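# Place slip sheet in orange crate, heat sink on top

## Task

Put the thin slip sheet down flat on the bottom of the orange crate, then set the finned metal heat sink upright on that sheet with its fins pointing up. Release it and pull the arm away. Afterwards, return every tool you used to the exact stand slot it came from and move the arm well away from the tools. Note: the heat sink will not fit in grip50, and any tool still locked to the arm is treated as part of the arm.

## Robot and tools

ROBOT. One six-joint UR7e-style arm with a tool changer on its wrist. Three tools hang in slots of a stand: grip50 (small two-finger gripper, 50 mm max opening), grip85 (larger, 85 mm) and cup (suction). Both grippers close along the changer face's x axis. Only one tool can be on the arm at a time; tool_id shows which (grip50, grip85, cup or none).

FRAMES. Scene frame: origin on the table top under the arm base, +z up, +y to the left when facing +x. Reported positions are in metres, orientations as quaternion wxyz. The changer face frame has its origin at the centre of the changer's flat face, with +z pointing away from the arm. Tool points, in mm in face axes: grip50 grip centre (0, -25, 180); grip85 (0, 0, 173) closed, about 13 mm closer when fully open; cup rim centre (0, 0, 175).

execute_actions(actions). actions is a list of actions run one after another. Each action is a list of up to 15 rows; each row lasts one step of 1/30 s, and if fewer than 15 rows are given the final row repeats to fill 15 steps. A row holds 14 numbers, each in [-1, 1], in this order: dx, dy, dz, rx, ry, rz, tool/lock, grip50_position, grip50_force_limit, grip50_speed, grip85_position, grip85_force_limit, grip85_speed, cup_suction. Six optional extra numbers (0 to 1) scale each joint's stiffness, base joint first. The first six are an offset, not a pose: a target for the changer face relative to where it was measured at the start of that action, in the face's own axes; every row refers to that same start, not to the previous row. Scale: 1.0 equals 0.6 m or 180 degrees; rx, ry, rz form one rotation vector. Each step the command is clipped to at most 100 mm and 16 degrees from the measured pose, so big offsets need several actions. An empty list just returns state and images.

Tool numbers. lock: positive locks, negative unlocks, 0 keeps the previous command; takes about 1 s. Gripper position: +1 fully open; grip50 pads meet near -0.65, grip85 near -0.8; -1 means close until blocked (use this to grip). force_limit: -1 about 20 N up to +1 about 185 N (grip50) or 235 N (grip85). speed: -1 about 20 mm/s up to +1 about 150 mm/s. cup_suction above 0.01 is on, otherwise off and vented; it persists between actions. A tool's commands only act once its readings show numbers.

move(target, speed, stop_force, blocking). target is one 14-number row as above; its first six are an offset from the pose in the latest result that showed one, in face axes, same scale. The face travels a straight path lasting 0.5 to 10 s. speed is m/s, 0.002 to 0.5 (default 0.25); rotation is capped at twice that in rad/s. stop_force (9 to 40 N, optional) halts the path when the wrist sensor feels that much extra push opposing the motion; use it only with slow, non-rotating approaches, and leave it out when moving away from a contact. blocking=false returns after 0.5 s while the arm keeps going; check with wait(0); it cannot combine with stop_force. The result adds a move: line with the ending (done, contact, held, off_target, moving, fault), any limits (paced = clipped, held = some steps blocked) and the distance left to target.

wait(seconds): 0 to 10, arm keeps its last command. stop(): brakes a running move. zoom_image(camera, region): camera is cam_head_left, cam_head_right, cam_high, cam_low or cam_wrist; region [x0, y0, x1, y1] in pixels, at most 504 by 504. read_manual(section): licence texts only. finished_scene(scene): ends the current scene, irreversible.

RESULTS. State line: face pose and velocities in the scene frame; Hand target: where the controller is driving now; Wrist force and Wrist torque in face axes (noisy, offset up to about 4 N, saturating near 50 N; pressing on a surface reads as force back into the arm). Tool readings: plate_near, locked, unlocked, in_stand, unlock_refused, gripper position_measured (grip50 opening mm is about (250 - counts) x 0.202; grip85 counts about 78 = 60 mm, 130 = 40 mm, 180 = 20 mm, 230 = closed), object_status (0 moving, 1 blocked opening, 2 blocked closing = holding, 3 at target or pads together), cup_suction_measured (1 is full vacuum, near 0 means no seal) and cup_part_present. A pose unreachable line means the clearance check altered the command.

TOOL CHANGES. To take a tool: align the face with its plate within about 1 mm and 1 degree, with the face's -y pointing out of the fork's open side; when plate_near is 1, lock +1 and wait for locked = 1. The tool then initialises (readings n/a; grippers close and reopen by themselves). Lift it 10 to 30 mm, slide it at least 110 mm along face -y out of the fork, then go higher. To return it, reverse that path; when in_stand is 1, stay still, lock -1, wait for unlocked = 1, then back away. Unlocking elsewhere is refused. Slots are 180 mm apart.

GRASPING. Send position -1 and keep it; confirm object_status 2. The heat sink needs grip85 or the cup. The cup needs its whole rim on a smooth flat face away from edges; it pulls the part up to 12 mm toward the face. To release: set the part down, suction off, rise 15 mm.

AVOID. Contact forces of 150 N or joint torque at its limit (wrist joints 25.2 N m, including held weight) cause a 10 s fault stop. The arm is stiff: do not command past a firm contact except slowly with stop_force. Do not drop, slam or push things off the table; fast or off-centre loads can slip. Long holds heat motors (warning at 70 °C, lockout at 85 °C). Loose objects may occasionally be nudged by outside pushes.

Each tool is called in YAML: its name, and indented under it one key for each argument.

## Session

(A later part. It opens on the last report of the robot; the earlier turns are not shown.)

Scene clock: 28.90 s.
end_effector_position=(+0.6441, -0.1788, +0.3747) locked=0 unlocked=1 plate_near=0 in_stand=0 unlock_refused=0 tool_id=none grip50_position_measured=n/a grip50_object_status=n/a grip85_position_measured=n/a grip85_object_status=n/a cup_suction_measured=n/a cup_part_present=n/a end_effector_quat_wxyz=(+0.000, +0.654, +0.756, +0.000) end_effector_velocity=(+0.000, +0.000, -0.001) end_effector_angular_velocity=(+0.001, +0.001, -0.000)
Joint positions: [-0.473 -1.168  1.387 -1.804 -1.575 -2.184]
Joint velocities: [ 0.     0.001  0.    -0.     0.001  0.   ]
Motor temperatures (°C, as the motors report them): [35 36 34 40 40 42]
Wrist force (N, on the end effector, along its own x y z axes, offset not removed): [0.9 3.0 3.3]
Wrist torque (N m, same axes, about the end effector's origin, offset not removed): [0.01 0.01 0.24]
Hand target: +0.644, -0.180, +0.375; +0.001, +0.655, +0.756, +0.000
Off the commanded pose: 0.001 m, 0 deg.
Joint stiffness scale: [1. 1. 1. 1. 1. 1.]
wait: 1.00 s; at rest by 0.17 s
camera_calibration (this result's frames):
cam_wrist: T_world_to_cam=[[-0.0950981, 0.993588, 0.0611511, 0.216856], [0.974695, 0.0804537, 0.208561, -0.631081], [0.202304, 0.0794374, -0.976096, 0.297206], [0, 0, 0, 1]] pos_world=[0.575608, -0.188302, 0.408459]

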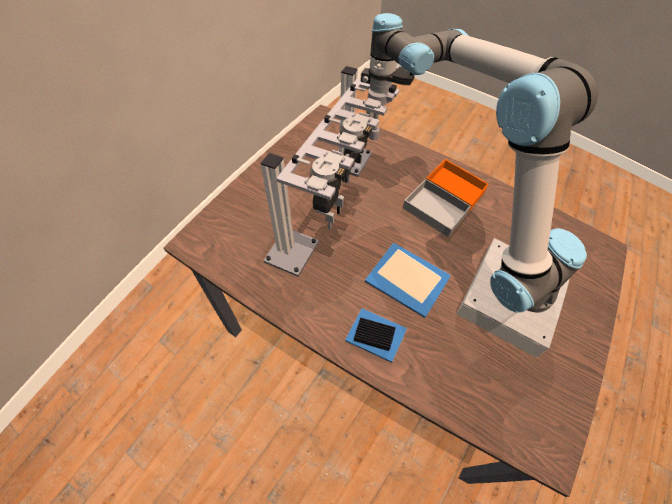

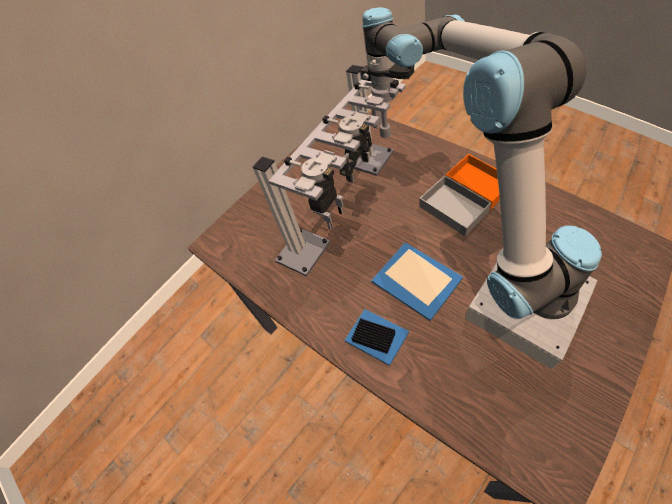

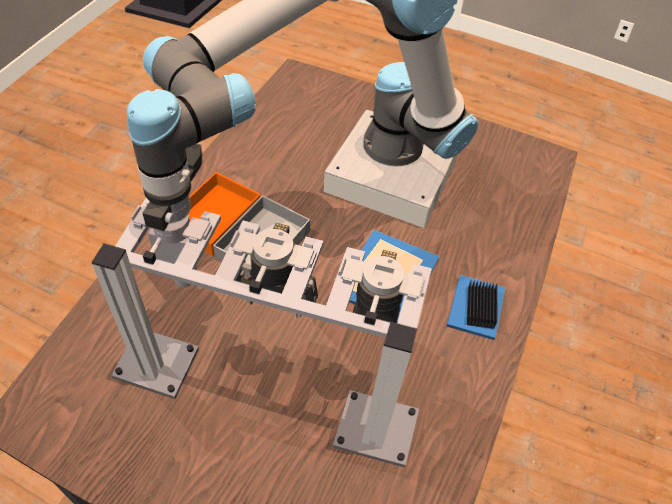

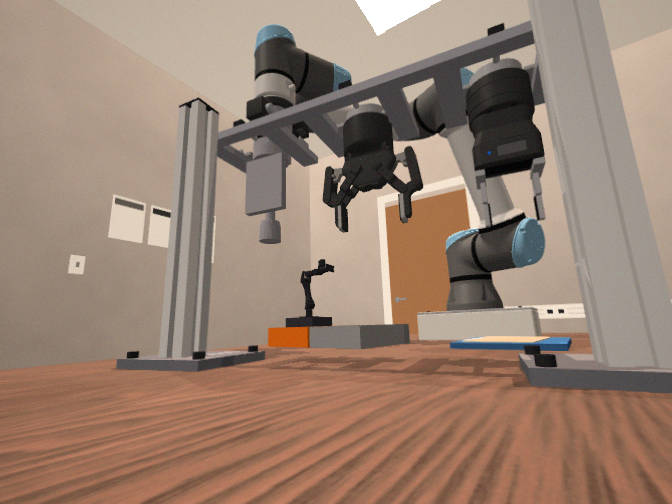

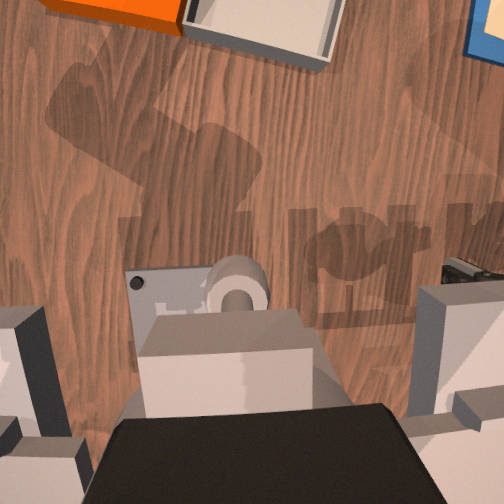

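execute_actions:
  actions:
    - [[-0.006,0.001,0,0,0,0,0,1,0,0,1,0,0,0]]
    - [[0,0,0.008,0,0,0,0,1,0,0,1,0,0,0]]
    - [[0,0,0.008,0,0,0,0,1,0,0,1,0,0,0]]
    - [[0,0,0.008,0,0,0,0,1,0,0,1,0,0,0]]

Scene clock: 34.00 s.
end_effector_position=(+0.6458, -0.1813, +0.3696) locked=0 unlocked=1 plate_near=0 in_stand=0 unlock_refused=0 tool_id=none grip50_position_measured=n/a grip50_object_status=n/a grip85_position_measured=n/a grip85_object_status=n/a cup_suction_measured=n/a cup_part_present=n/a end_effector_quat_wxyz=(+0.007, +0.654, +0.757, +0.002) end_effector_velocity=(+0.000, +0.000, -0.000) end_effector_angular_velocity=(-0.001, -0.002, +0.000)
Joint positions: [-0.475 -1.164  1.399 -1.833 -1.575 -2.187]
Joint velocities: [ 0.    -0.     0.001 -0.004 -0.    -0.   ]
Motor temperatures (°C, as the motors report them): [35 36 34 40 40 42]
Wrist force (N, on the end effector, along its own x y z axes, offset not removed): [-1.2 5.0 2.2]
Wrist torque (N m, same axes, about the end effector's origin, offset not removed): [0.15 0.22 0.19]
Hand target: +0.645, -0.181, +0.366; +0.004, +0.654, +0.757, +0.001
Off the commanded pose: 0.003 m, 0 deg.
Joint stiffness scale: [1. 1. 1. 1. 1. 1.]
camera_calibration (this result's frames):
cam_wrist: T_world_to_cam=[[-0.0968665, 0.993852, 0.0536165, 0.223749], [0.971939, 0.0828536, 0.220157, -0.633588], [0.214361, 0.0734378, -0.97399, 0.282352], [0, 0, 0, 1]] pos_world=[0.576958, -0.190614, 0.4025]

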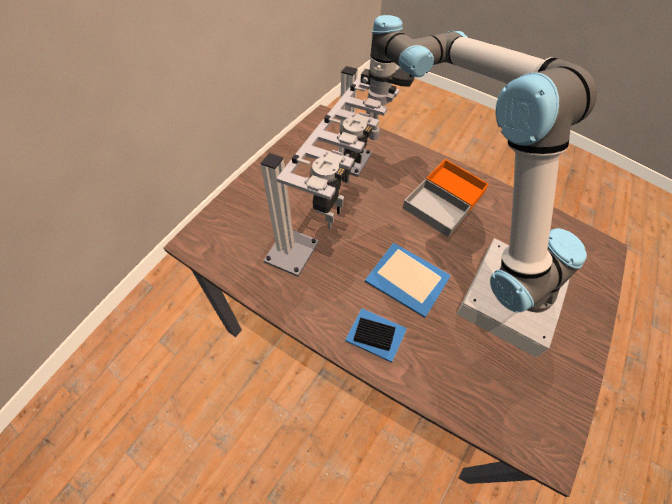

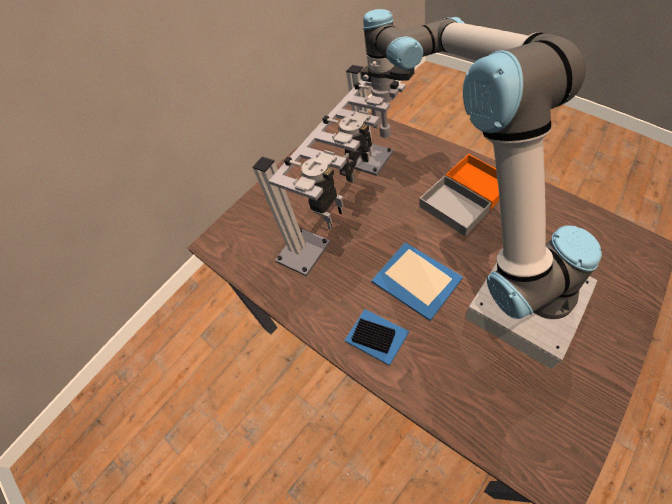

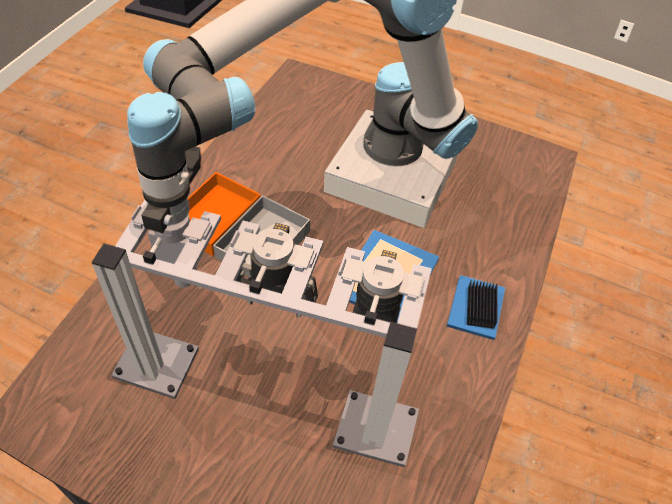

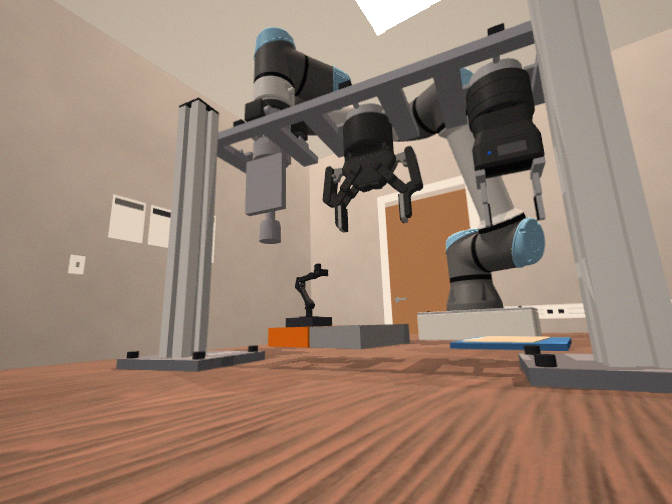

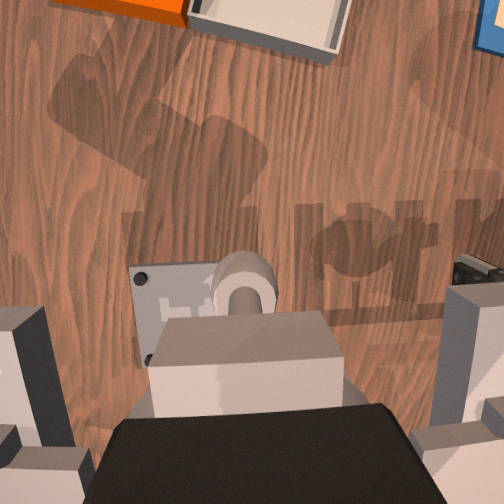

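move:
  target: [0,-0.002,0.02,0.005,0.003,0.002,0,1,0,0,1,0,0,0]
  speed: 0.015

Scene clock: 37.47 s.
end_effector_position=(+0.6462, -0.1815, +0.3689) locked=0 unlocked=1 plate_near=0 in_stand=0 unlock_refused=0 tool_id=none grip50_position_measured=n/a grip50_object_status=n/a grip85_position_measured=n/a grip85_object_status=n/a cup_suction_measured=n/a cup_part_present=n/a end_effector_quat_wxyz=(+0.008, +0.655, +0.755, +0.002) end_effector_velocity=(+0.000, +0.000, +0.001) end_effector_angular_velocity=(-0.001, -0.003, -0.003)
Joint positions: [-0.475 -1.163  1.4   -1.837 -1.575 -2.183]
Joint velocities: [ 0.001 -0.001  0.001 -0.003  0.     0.003]
Motor temperatures (°C, as the motors report them): [35 36 34 40 40 42]
Wrist force (N, on the end effector, along its own x y z axes, offset not removed): [2.6 1.9 -11.1]
Wrist torque (N m, same axes, about the end effector's origin, offset not removed): [0.39 0.17 0.24]
Hand target: +0.645, -0.181, +0.358; -0.002, +0.656, +0.755, -0.001
Off the commanded pose: 0.011 m, 1 deg.
Joint stiffness scale: [1. 1. 1. 1. 1. 1.]
move: off_target
camera_calibration (this result's frames):
cam_wrist: T_world_to_cam=[[-0.0923016, 0.994368, 0.0520827, 0.221815], [0.971971, 0.0786174, 0.221567, -0.635065], [0.216225, 0.0710739, -0.973753, 0.279893], [0, 0, 0, 1]] pos_world=[0.577219, -0.190532, 0.401703]

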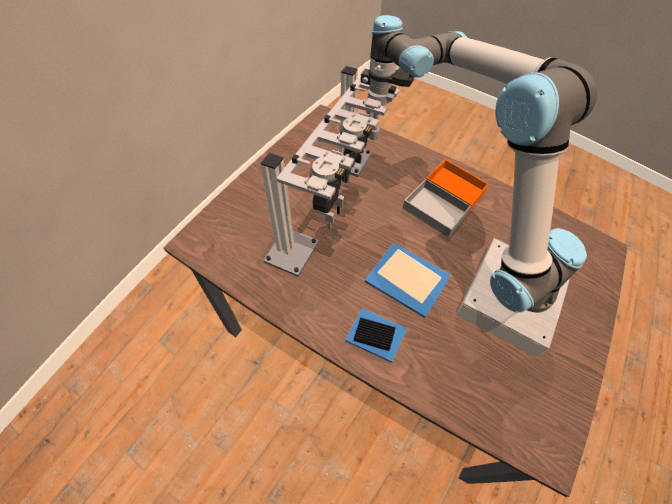

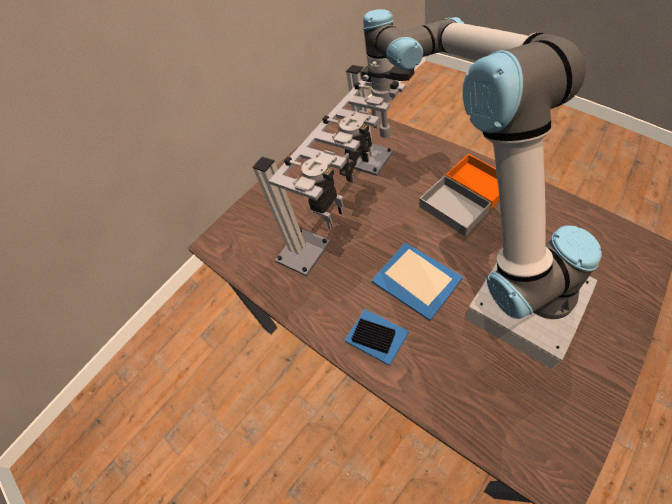

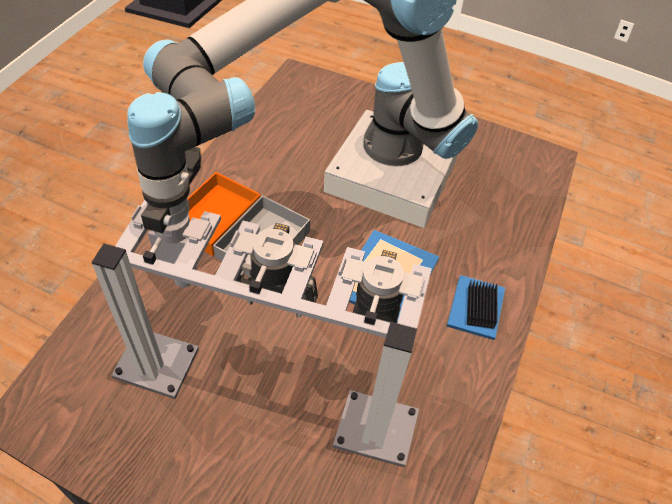

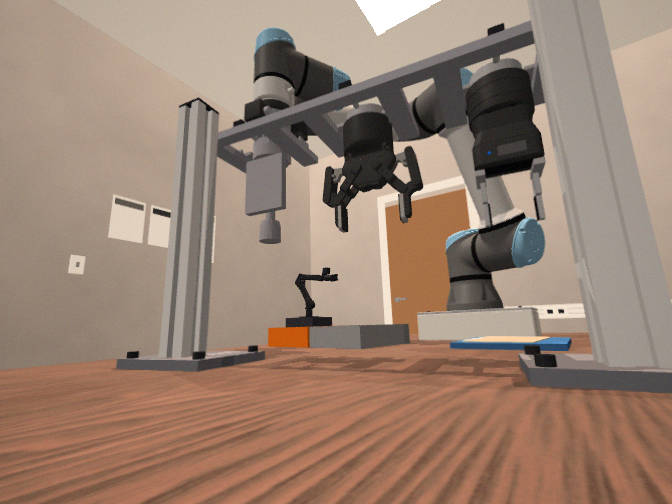

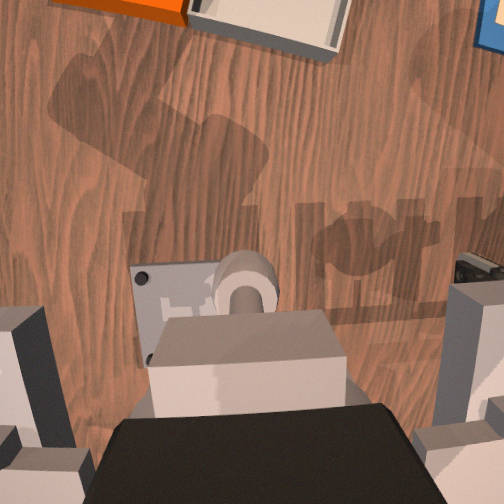

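move:
  target: [0,-0.009,0.016,0.008,0.005,0,0,1,0,0,1,0,0,0]
  speed: 0.01

Scene clock: 41.73 s.
end_effector_position=(+0.6457, -0.1812, +0.3689) locked=0 unlocked=1 plate_near=0 in_stand=0 unlock_refused=0 tool_id=none grip50_position_measured=n/a grip50_object_status=n/a grip85_position_measured=n/a grip85_object_status=n/a cup_suction_measured=n/a cup_part_present=n/a end_effector_quat_wxyz=(+0.007, +0.654, +0.756, +0.002) end_effector_velocity=(-0.000, +0.001, -0.000) end_effector_angular_velocity=(+0.001, +0.001, +0.002)
Joint positions: [-0.475 -1.164  1.4   -1.834 -1.575 -2.186]
Joint velocities: [ 0.001  0.     0.001  0.     0.    -0.001]
Motor temperatures (°C, as the motors report them): [35 36 34 40 40 42]
Wrist force (N, on the end effector, along its own x y z axes, offset not removed): [-3.3 26.6 -11.4]
Wrist torque (N m, same axes, about the end effector's origin, offset not removed): [-0.02 0.00 0.29]
Hand target: +0.641, -0.182, +0.359; -0.006, +0.655, +0.755, -0.003
Off the commanded pose: 0.011 m, 2 deg.
Joint stiffness scale: [1. 1. 1. 1. 1. 1.]
move: off_target
camera_calibration (this result's frames):
cam_wrist: T_world_to_cam=[[-0.0955424, 0.99396, 0.0539886, 0.222727], [0.972135, 0.0815059, 0.219796, -0.633577], [0.214068, 0.073484, -0.974051, 0.281932], [0, 0, 0, 1]] pos_world=[0.57685, -0.190459, 0.401849]

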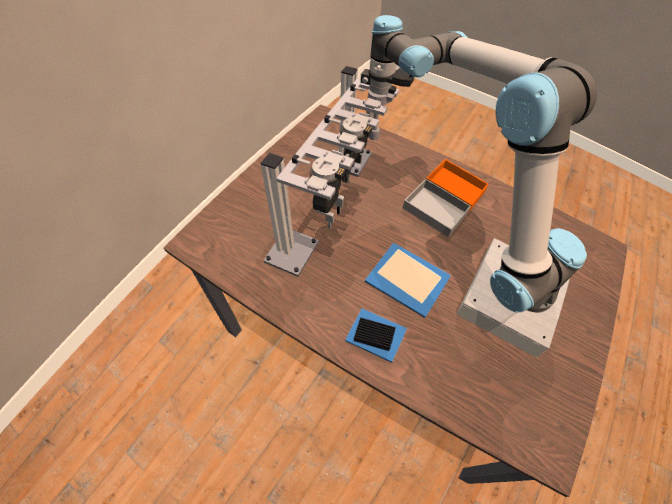

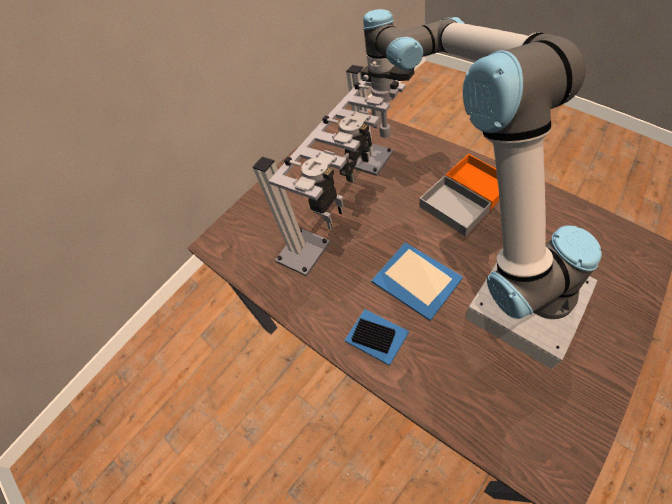

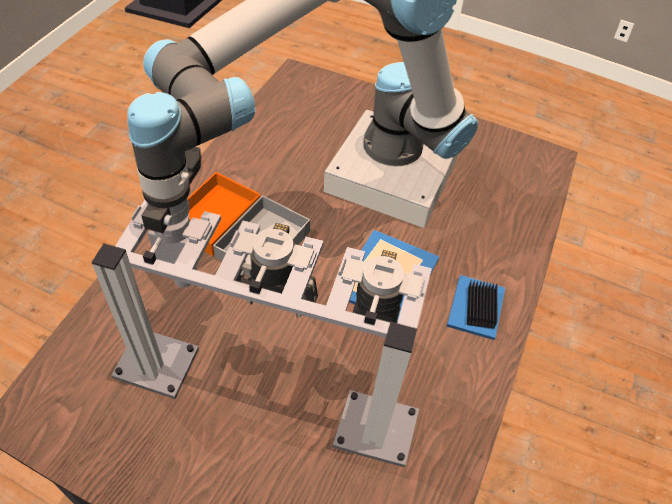

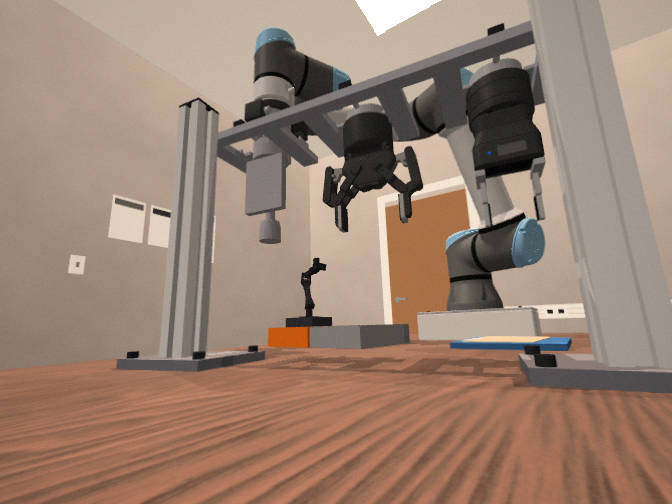

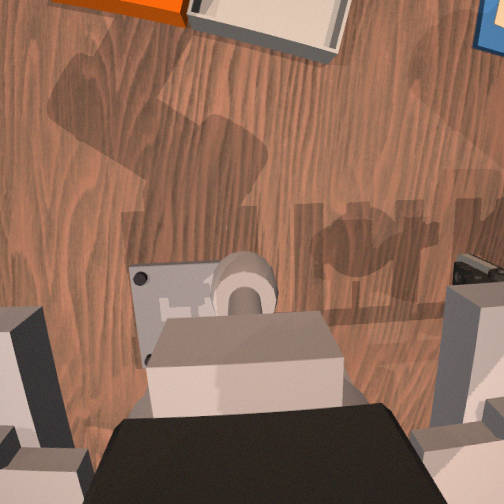

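Blocked by a wall on -y; go +y.

move:
  target: [0,0.006,0.02,0.005,0.003,0,0,1,0,0,1,0,0,0]
  speed: 0.01

Scene clock: 45.07 s.
end_effector_position=(+0.6491, -0.1812, +0.3599) locked=0 unlocked=1 plate_near=1 in_stand=1 unlock_refused=0 tool_id=none grip50_position_measured=n/a grip50_object_status=n/a grip85_position_measured=n/a grip85_object_status=n/a cup_suction_measured=n/a cup_part_present=n/a end_effector_quat_wxyz=(+0.001, +0.654, +0.756, +0.000) end_effector_velocity=(-0.000, -0.000, -0.000) end_effector_angular_velocity=(+0.001, +0.003, -0.002)
Joint positions: [-0.473 -1.147  1.396 -1.835 -1.575 -2.183]
Joint velocities: [-0.001  0.001 -0.001  0.003 -0.001  0.001]
Motor temperatures (°C, as the motors report them): [35 36 34 40 40 42]
Wrist force (N, on the end effector, along its own x y z axes, offset not removed): [-1.5 5.8 -3.1]
Wrist torque (N m, same axes, about the end effector's origin, offset not removed): [0.13 0.19 0.18]
Hand target: +0.649, -0.181, +0.357; -0.002, +0.654, +0.756, -0.001
Off the commanded pose: 0.003 m, 0 deg.
Joint stiffness scale: [1. 1. 1. 1. 1. 1.]
move: done
camera_calibration (this result's frames):
cam_wrist: T_world_to_cam=[[-0.0946616, 0.993707, 0.0598845, 0.220817], [0.974508, 0.0802057, 0.209528, -0.632939], [0.203407, 0.0781922, -0.975967, 0.280866], [0, 0, 0, 1]] pos_world=[0.580577, -0.190623, 0.393511]

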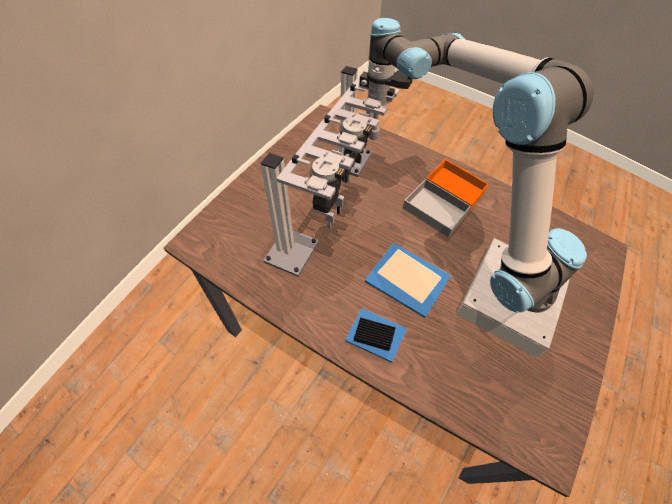

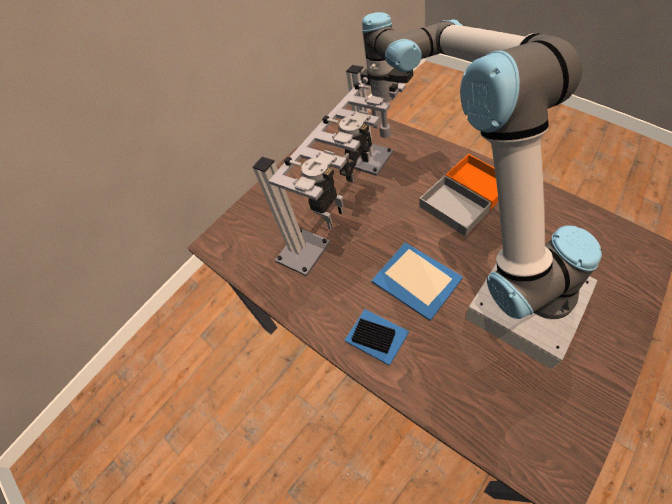

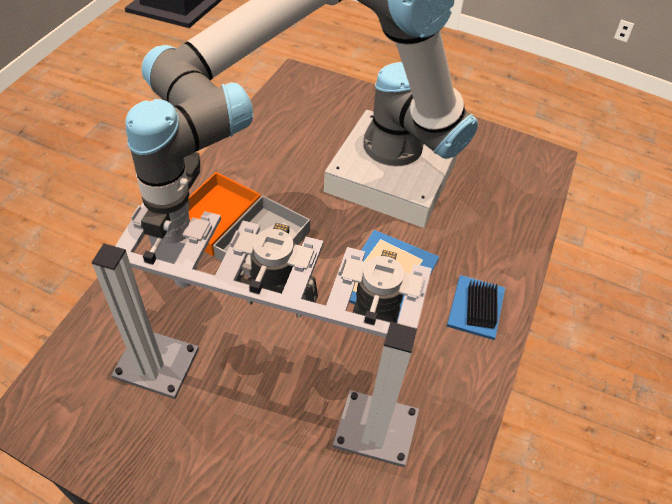

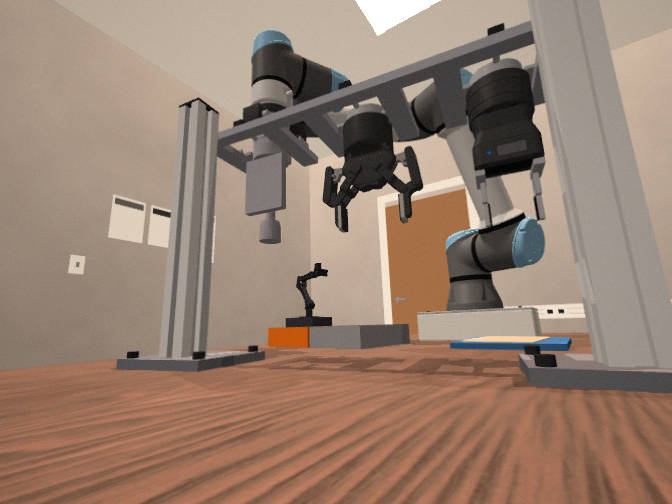

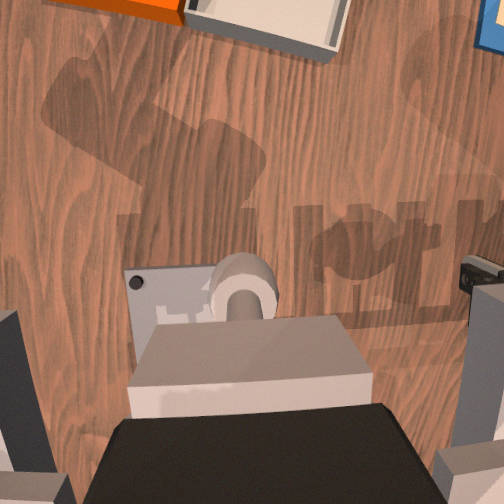

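execute_actions:
  actions:
    - [[0,0,0.003,0,0,0,1,1,0,0,1,0,0,0]]
    - [[0,0,0,0,0,0,1,1,0,0,1,0,0,0]]
    - [[0,0,0,0,0,0,1,1,0,0,1,0,0,0]]

move:
  target: [0,0,-0.036,0,0,0,0,1,0,0,1,0,0,0]
  speed: 0.05

move:
  target: [0,-0.36,0,0,0,0,0,1,0,0,1,0,0,0]
  speed: 0.15

Scene clock: 50.90 s.
end_effector_position=(+0.6495, -0.1814, +0.3603) locked=1 unlocked=0 plate_near=1 in_stand=1 unlock_refused=0 tool_id=cup grip50_position_measured=n/a grip50_object_status=n/a grip85_position_measured=n/a grip85_object_status=n/a cup_suction_measured=n/a cup_part_present=n/a end_effector_quat_wxyz=(+0.002, +0.654, +0.756, +0.000) end_effector_velocity=(+0.000, -0.000, +0.000) end_effector_angular_velocity=(-0.000, -0.000, +0.000)
Joint positions: [-0.473 -1.147  1.396 -1.838 -1.575 -2.183]
Joint velocities: [ 0.     0.    -0.001 -0.    -0.    -0.   ]
Motor temperatures (°C, as the motors report them): [35 36 34 40 40 42]
Wrist force (N, on the end effector, along its own x y z axes, offset not removed): [0.5 3.8 1.3]
Wrist torque (N m, same axes, about the end effector's origin, offset not removed): [0.08 0.10 0.19]
Hand target: +0.649, -0.181, +0.360; +0.002, +0.654, +0.756, +0.000
Off the commanded pose: 0.000 m, 0 deg.
Joint stiffness scale: [1. 1. 1. 1. 1. 1.]
camera_calibration (this result's frames):
cam_wrist: T_world_to_cam=[[-0.0946871, 0.9938, 0.0582719, 0.221647], [0.973927, 0.080354, 0.212153, -0.633953], [0.206155, 0.0768407, -0.975498, 0.278991], [0, 0, 0, 1]] pos_world=[0.580896, -0.19077, 0.393734]

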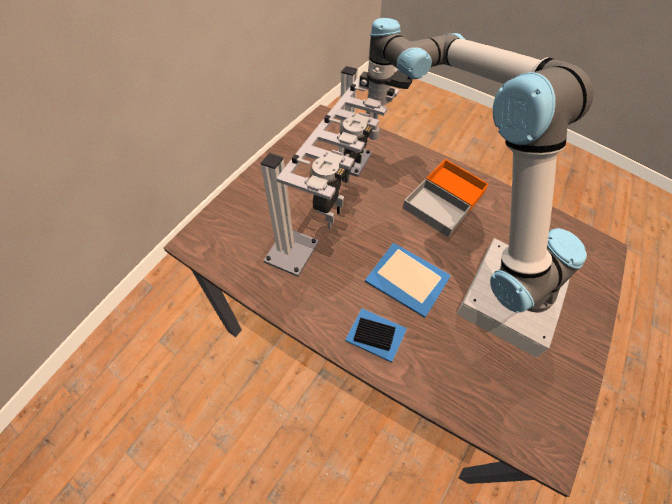

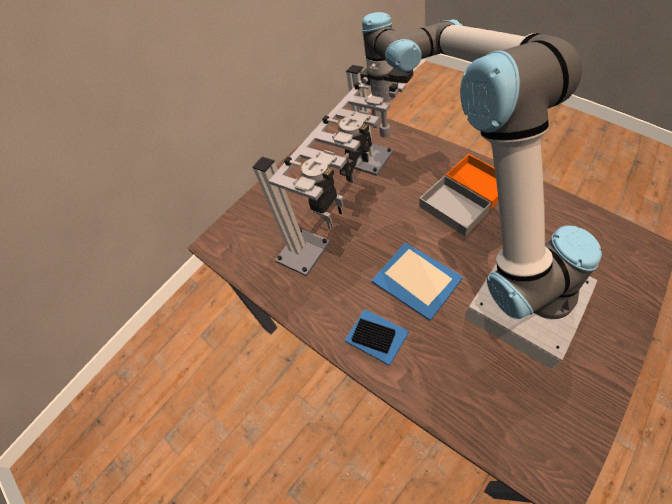

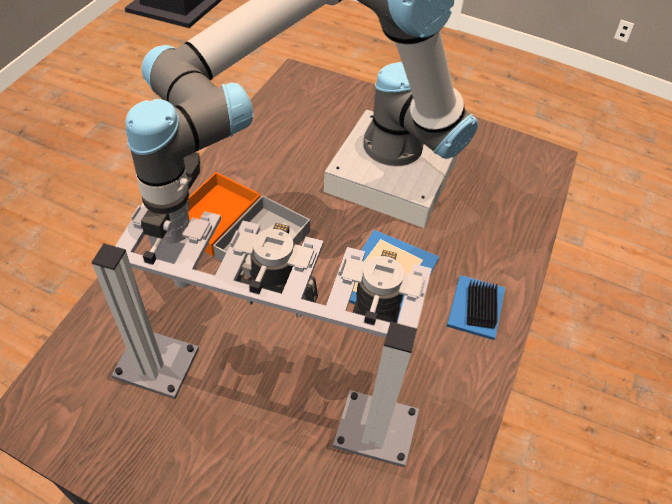

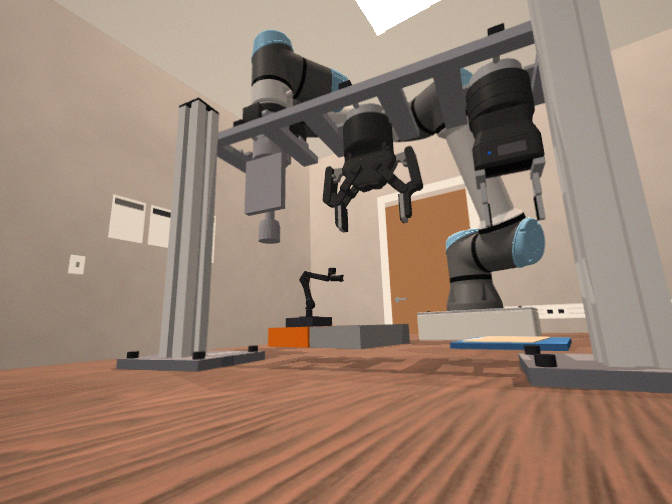

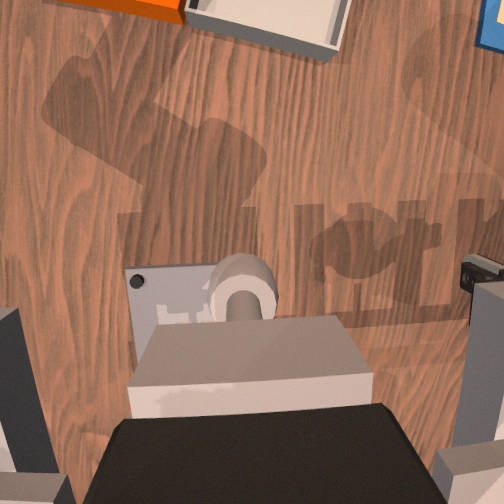

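Scene clock: 51.80 s.
end_effector_position=(+0.6489, -0.1812, +0.3794) locked=1 unlocked=0 plate_near=1 in_stand=0 unlock_refused=0 tool_id=cup grip50_position_measured=n/a grip50_object_status=n/a grip85_position_measured=n/a grip85_object_status=n/a cup_suction_measured=0.00 cup_part_present=0 end_effector_quat_wxyz=(+0.001, +0.654, +0.756, +0.000) end_effector_velocity=(-0.002, -0.000, -0.000) end_effector_angular_velocity=(+0.004, +0.008, -0.002)
Joint positions: [-0.473 -1.158  1.361 -1.789 -1.575 -2.183]
Joint velocities: [-0.002 -0.001 -0.001  0.01   0.     0.   ]
Motor temperatures (°C, as the motors report them): [35 36 34 40 40 42]
Wrist force (N, on the end effector, along its own x y z axes, offset not removed): [0.2 3.5 3.2]
Wrist torque (N m, same axes, about the end effector's origin, offset not removed): [0.00 0.13 0.23]
Hand target: +0.649, -0.181, +0.382; +0.002, +0.654, +0.756, +0.000
Off the commanded pose: 0.003 m, 0 deg.
Joint stiffness scale: [1. 1. 1. 1. 1. 1.]
move: done
camera_calibration (this result's frames):
cam_wrist: T_world_to_cam=[[-0.0945565, 0.993707, 0.0600422, 0.219489], [0.974521, 0.0800712, 0.209519, -0.636926], [0.203393, 0.0783237, -0.975959, 0.299978], [0, 0, 0, 1]] pos_world=[0.580438, -0.190603, 0.413035]

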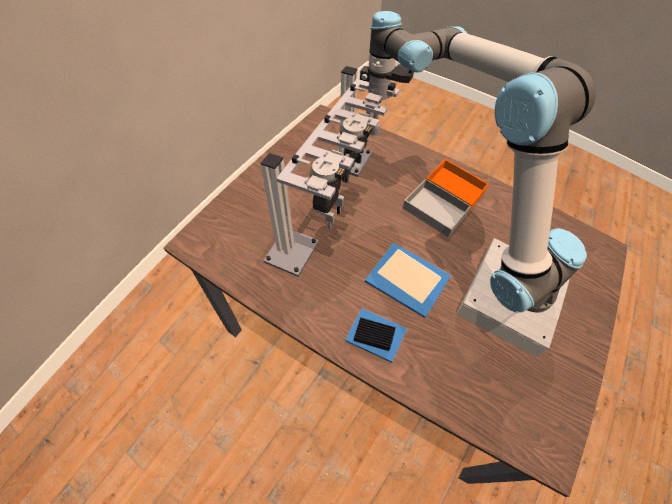

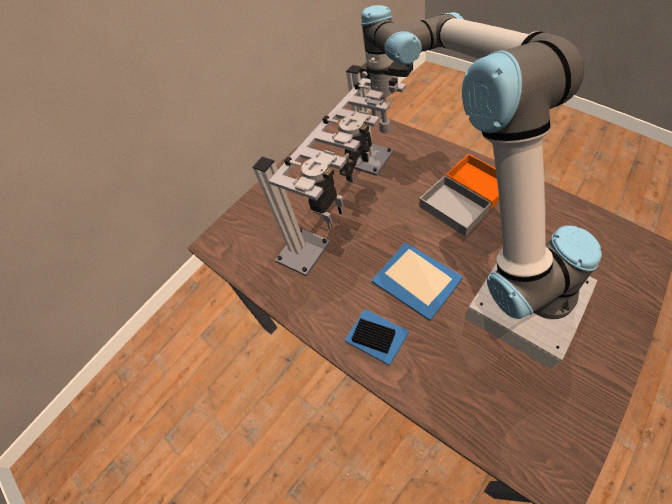

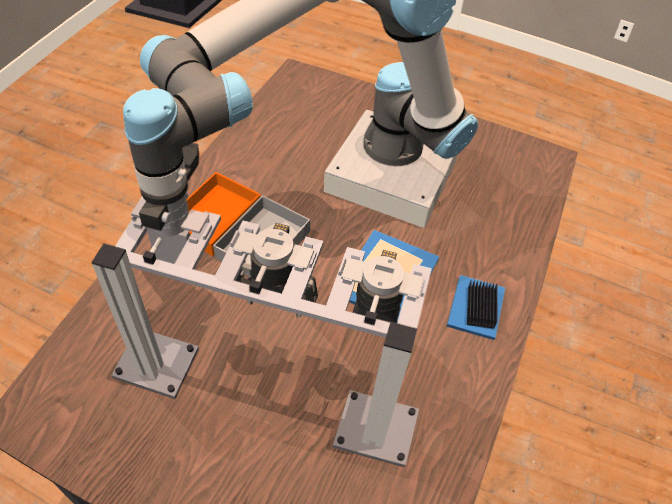

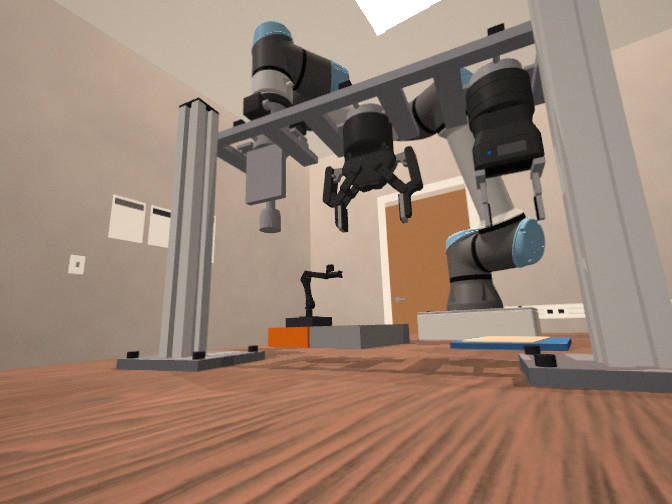

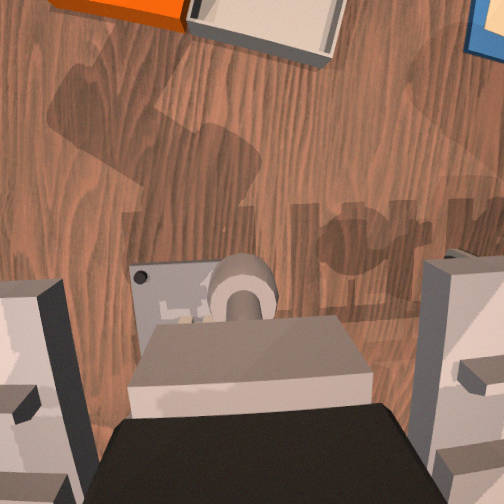

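Scene clock: 53.83 s.
end_effector_position=(+0.4367, -0.2120, +0.3793) locked=1 unlocked=0 plate_near=1 in_stand=0 unlock_refused=0 tool_id=cup grip50_position_measured=n/a grip50_object_status=n/a grip85_position_measured=n/a grip85_object_status=n/a cup_suction_measured=0.00 cup_part_present=0 end_effector_quat_wxyz=(+0.001, +0.654, +0.756, +0.000) end_effector_velocity=(-0.002, +0.000, -0.001) end_effector_angular_velocity=(+0.002, -0.000, +0.007)
Joint positions: [-0.734 -1.604  1.906 -1.889 -1.571 -2.445]
Joint velocities: [-0.003 -0.004  0.005 -0.     0.001 -0.01 ]
Motor temperatures (°C, as the motors report them): [35 36 34 40 40 42]
Wrist force (N, on the end effector, along its own x y z axes, offset not removed): [-0.7 2.9 3.4]
Wrist torque (N m, same axes, about the end effector's origin, offset not removed): [-0.06 0.14 0.20]
Hand target: +0.435, -0.212, +0.379; +0.001, +0.654, +0.756, +0.001
Off the commanded pose: 0.002 m, 0 deg.
Joint stiffness scale: [1. 1. 1. 1. 1. 1.]
move: done
camera_calibration (this result's frames):
cam_wrist: T_world_to_cam=[[-0.0951362, 0.993684, 0.0595038, 0.230537], [0.974369, 0.0807131, 0.209978, -0.42757], [0.203849, 0.0779551, -0.975894, 0.345161], [0, 0, 0, 1]] pos_world=[0.368182, -0.221477, 0.412903]

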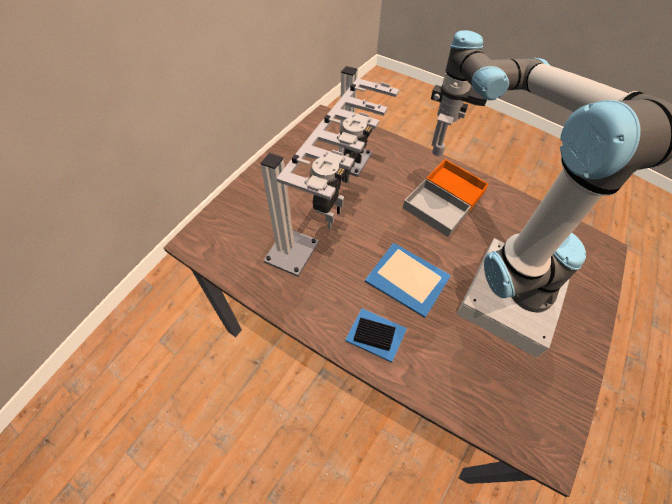

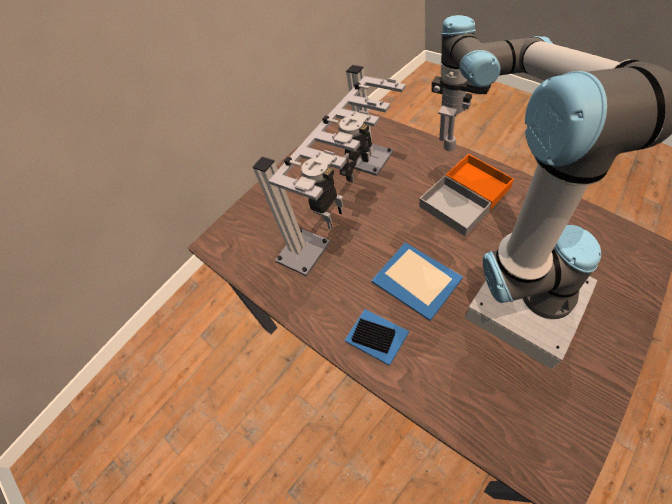

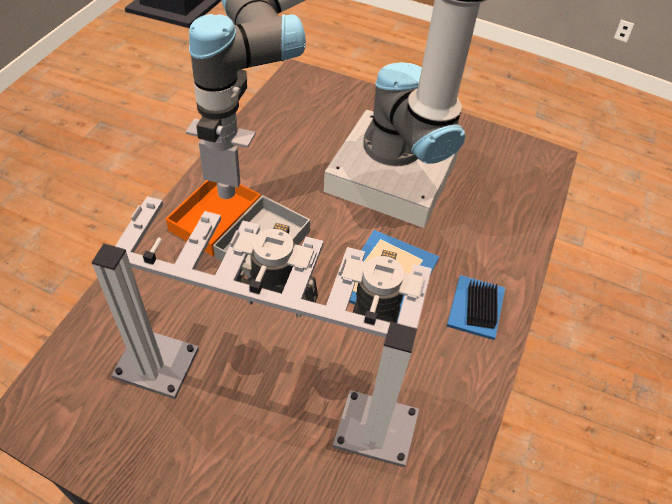

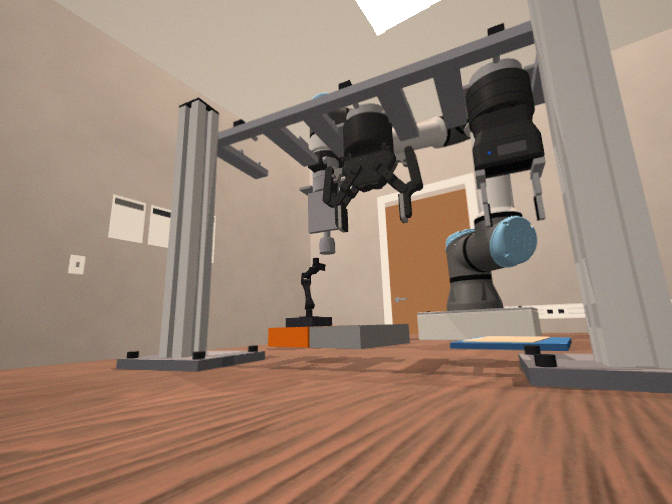

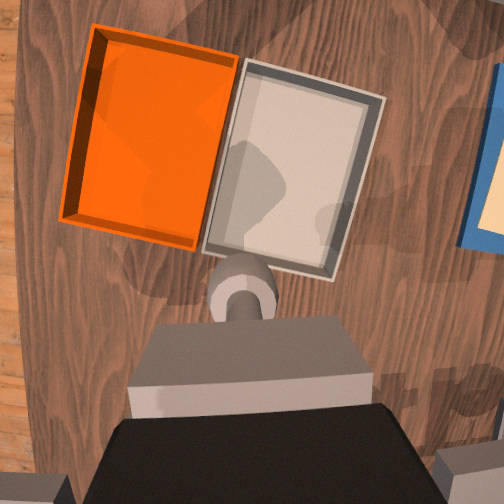

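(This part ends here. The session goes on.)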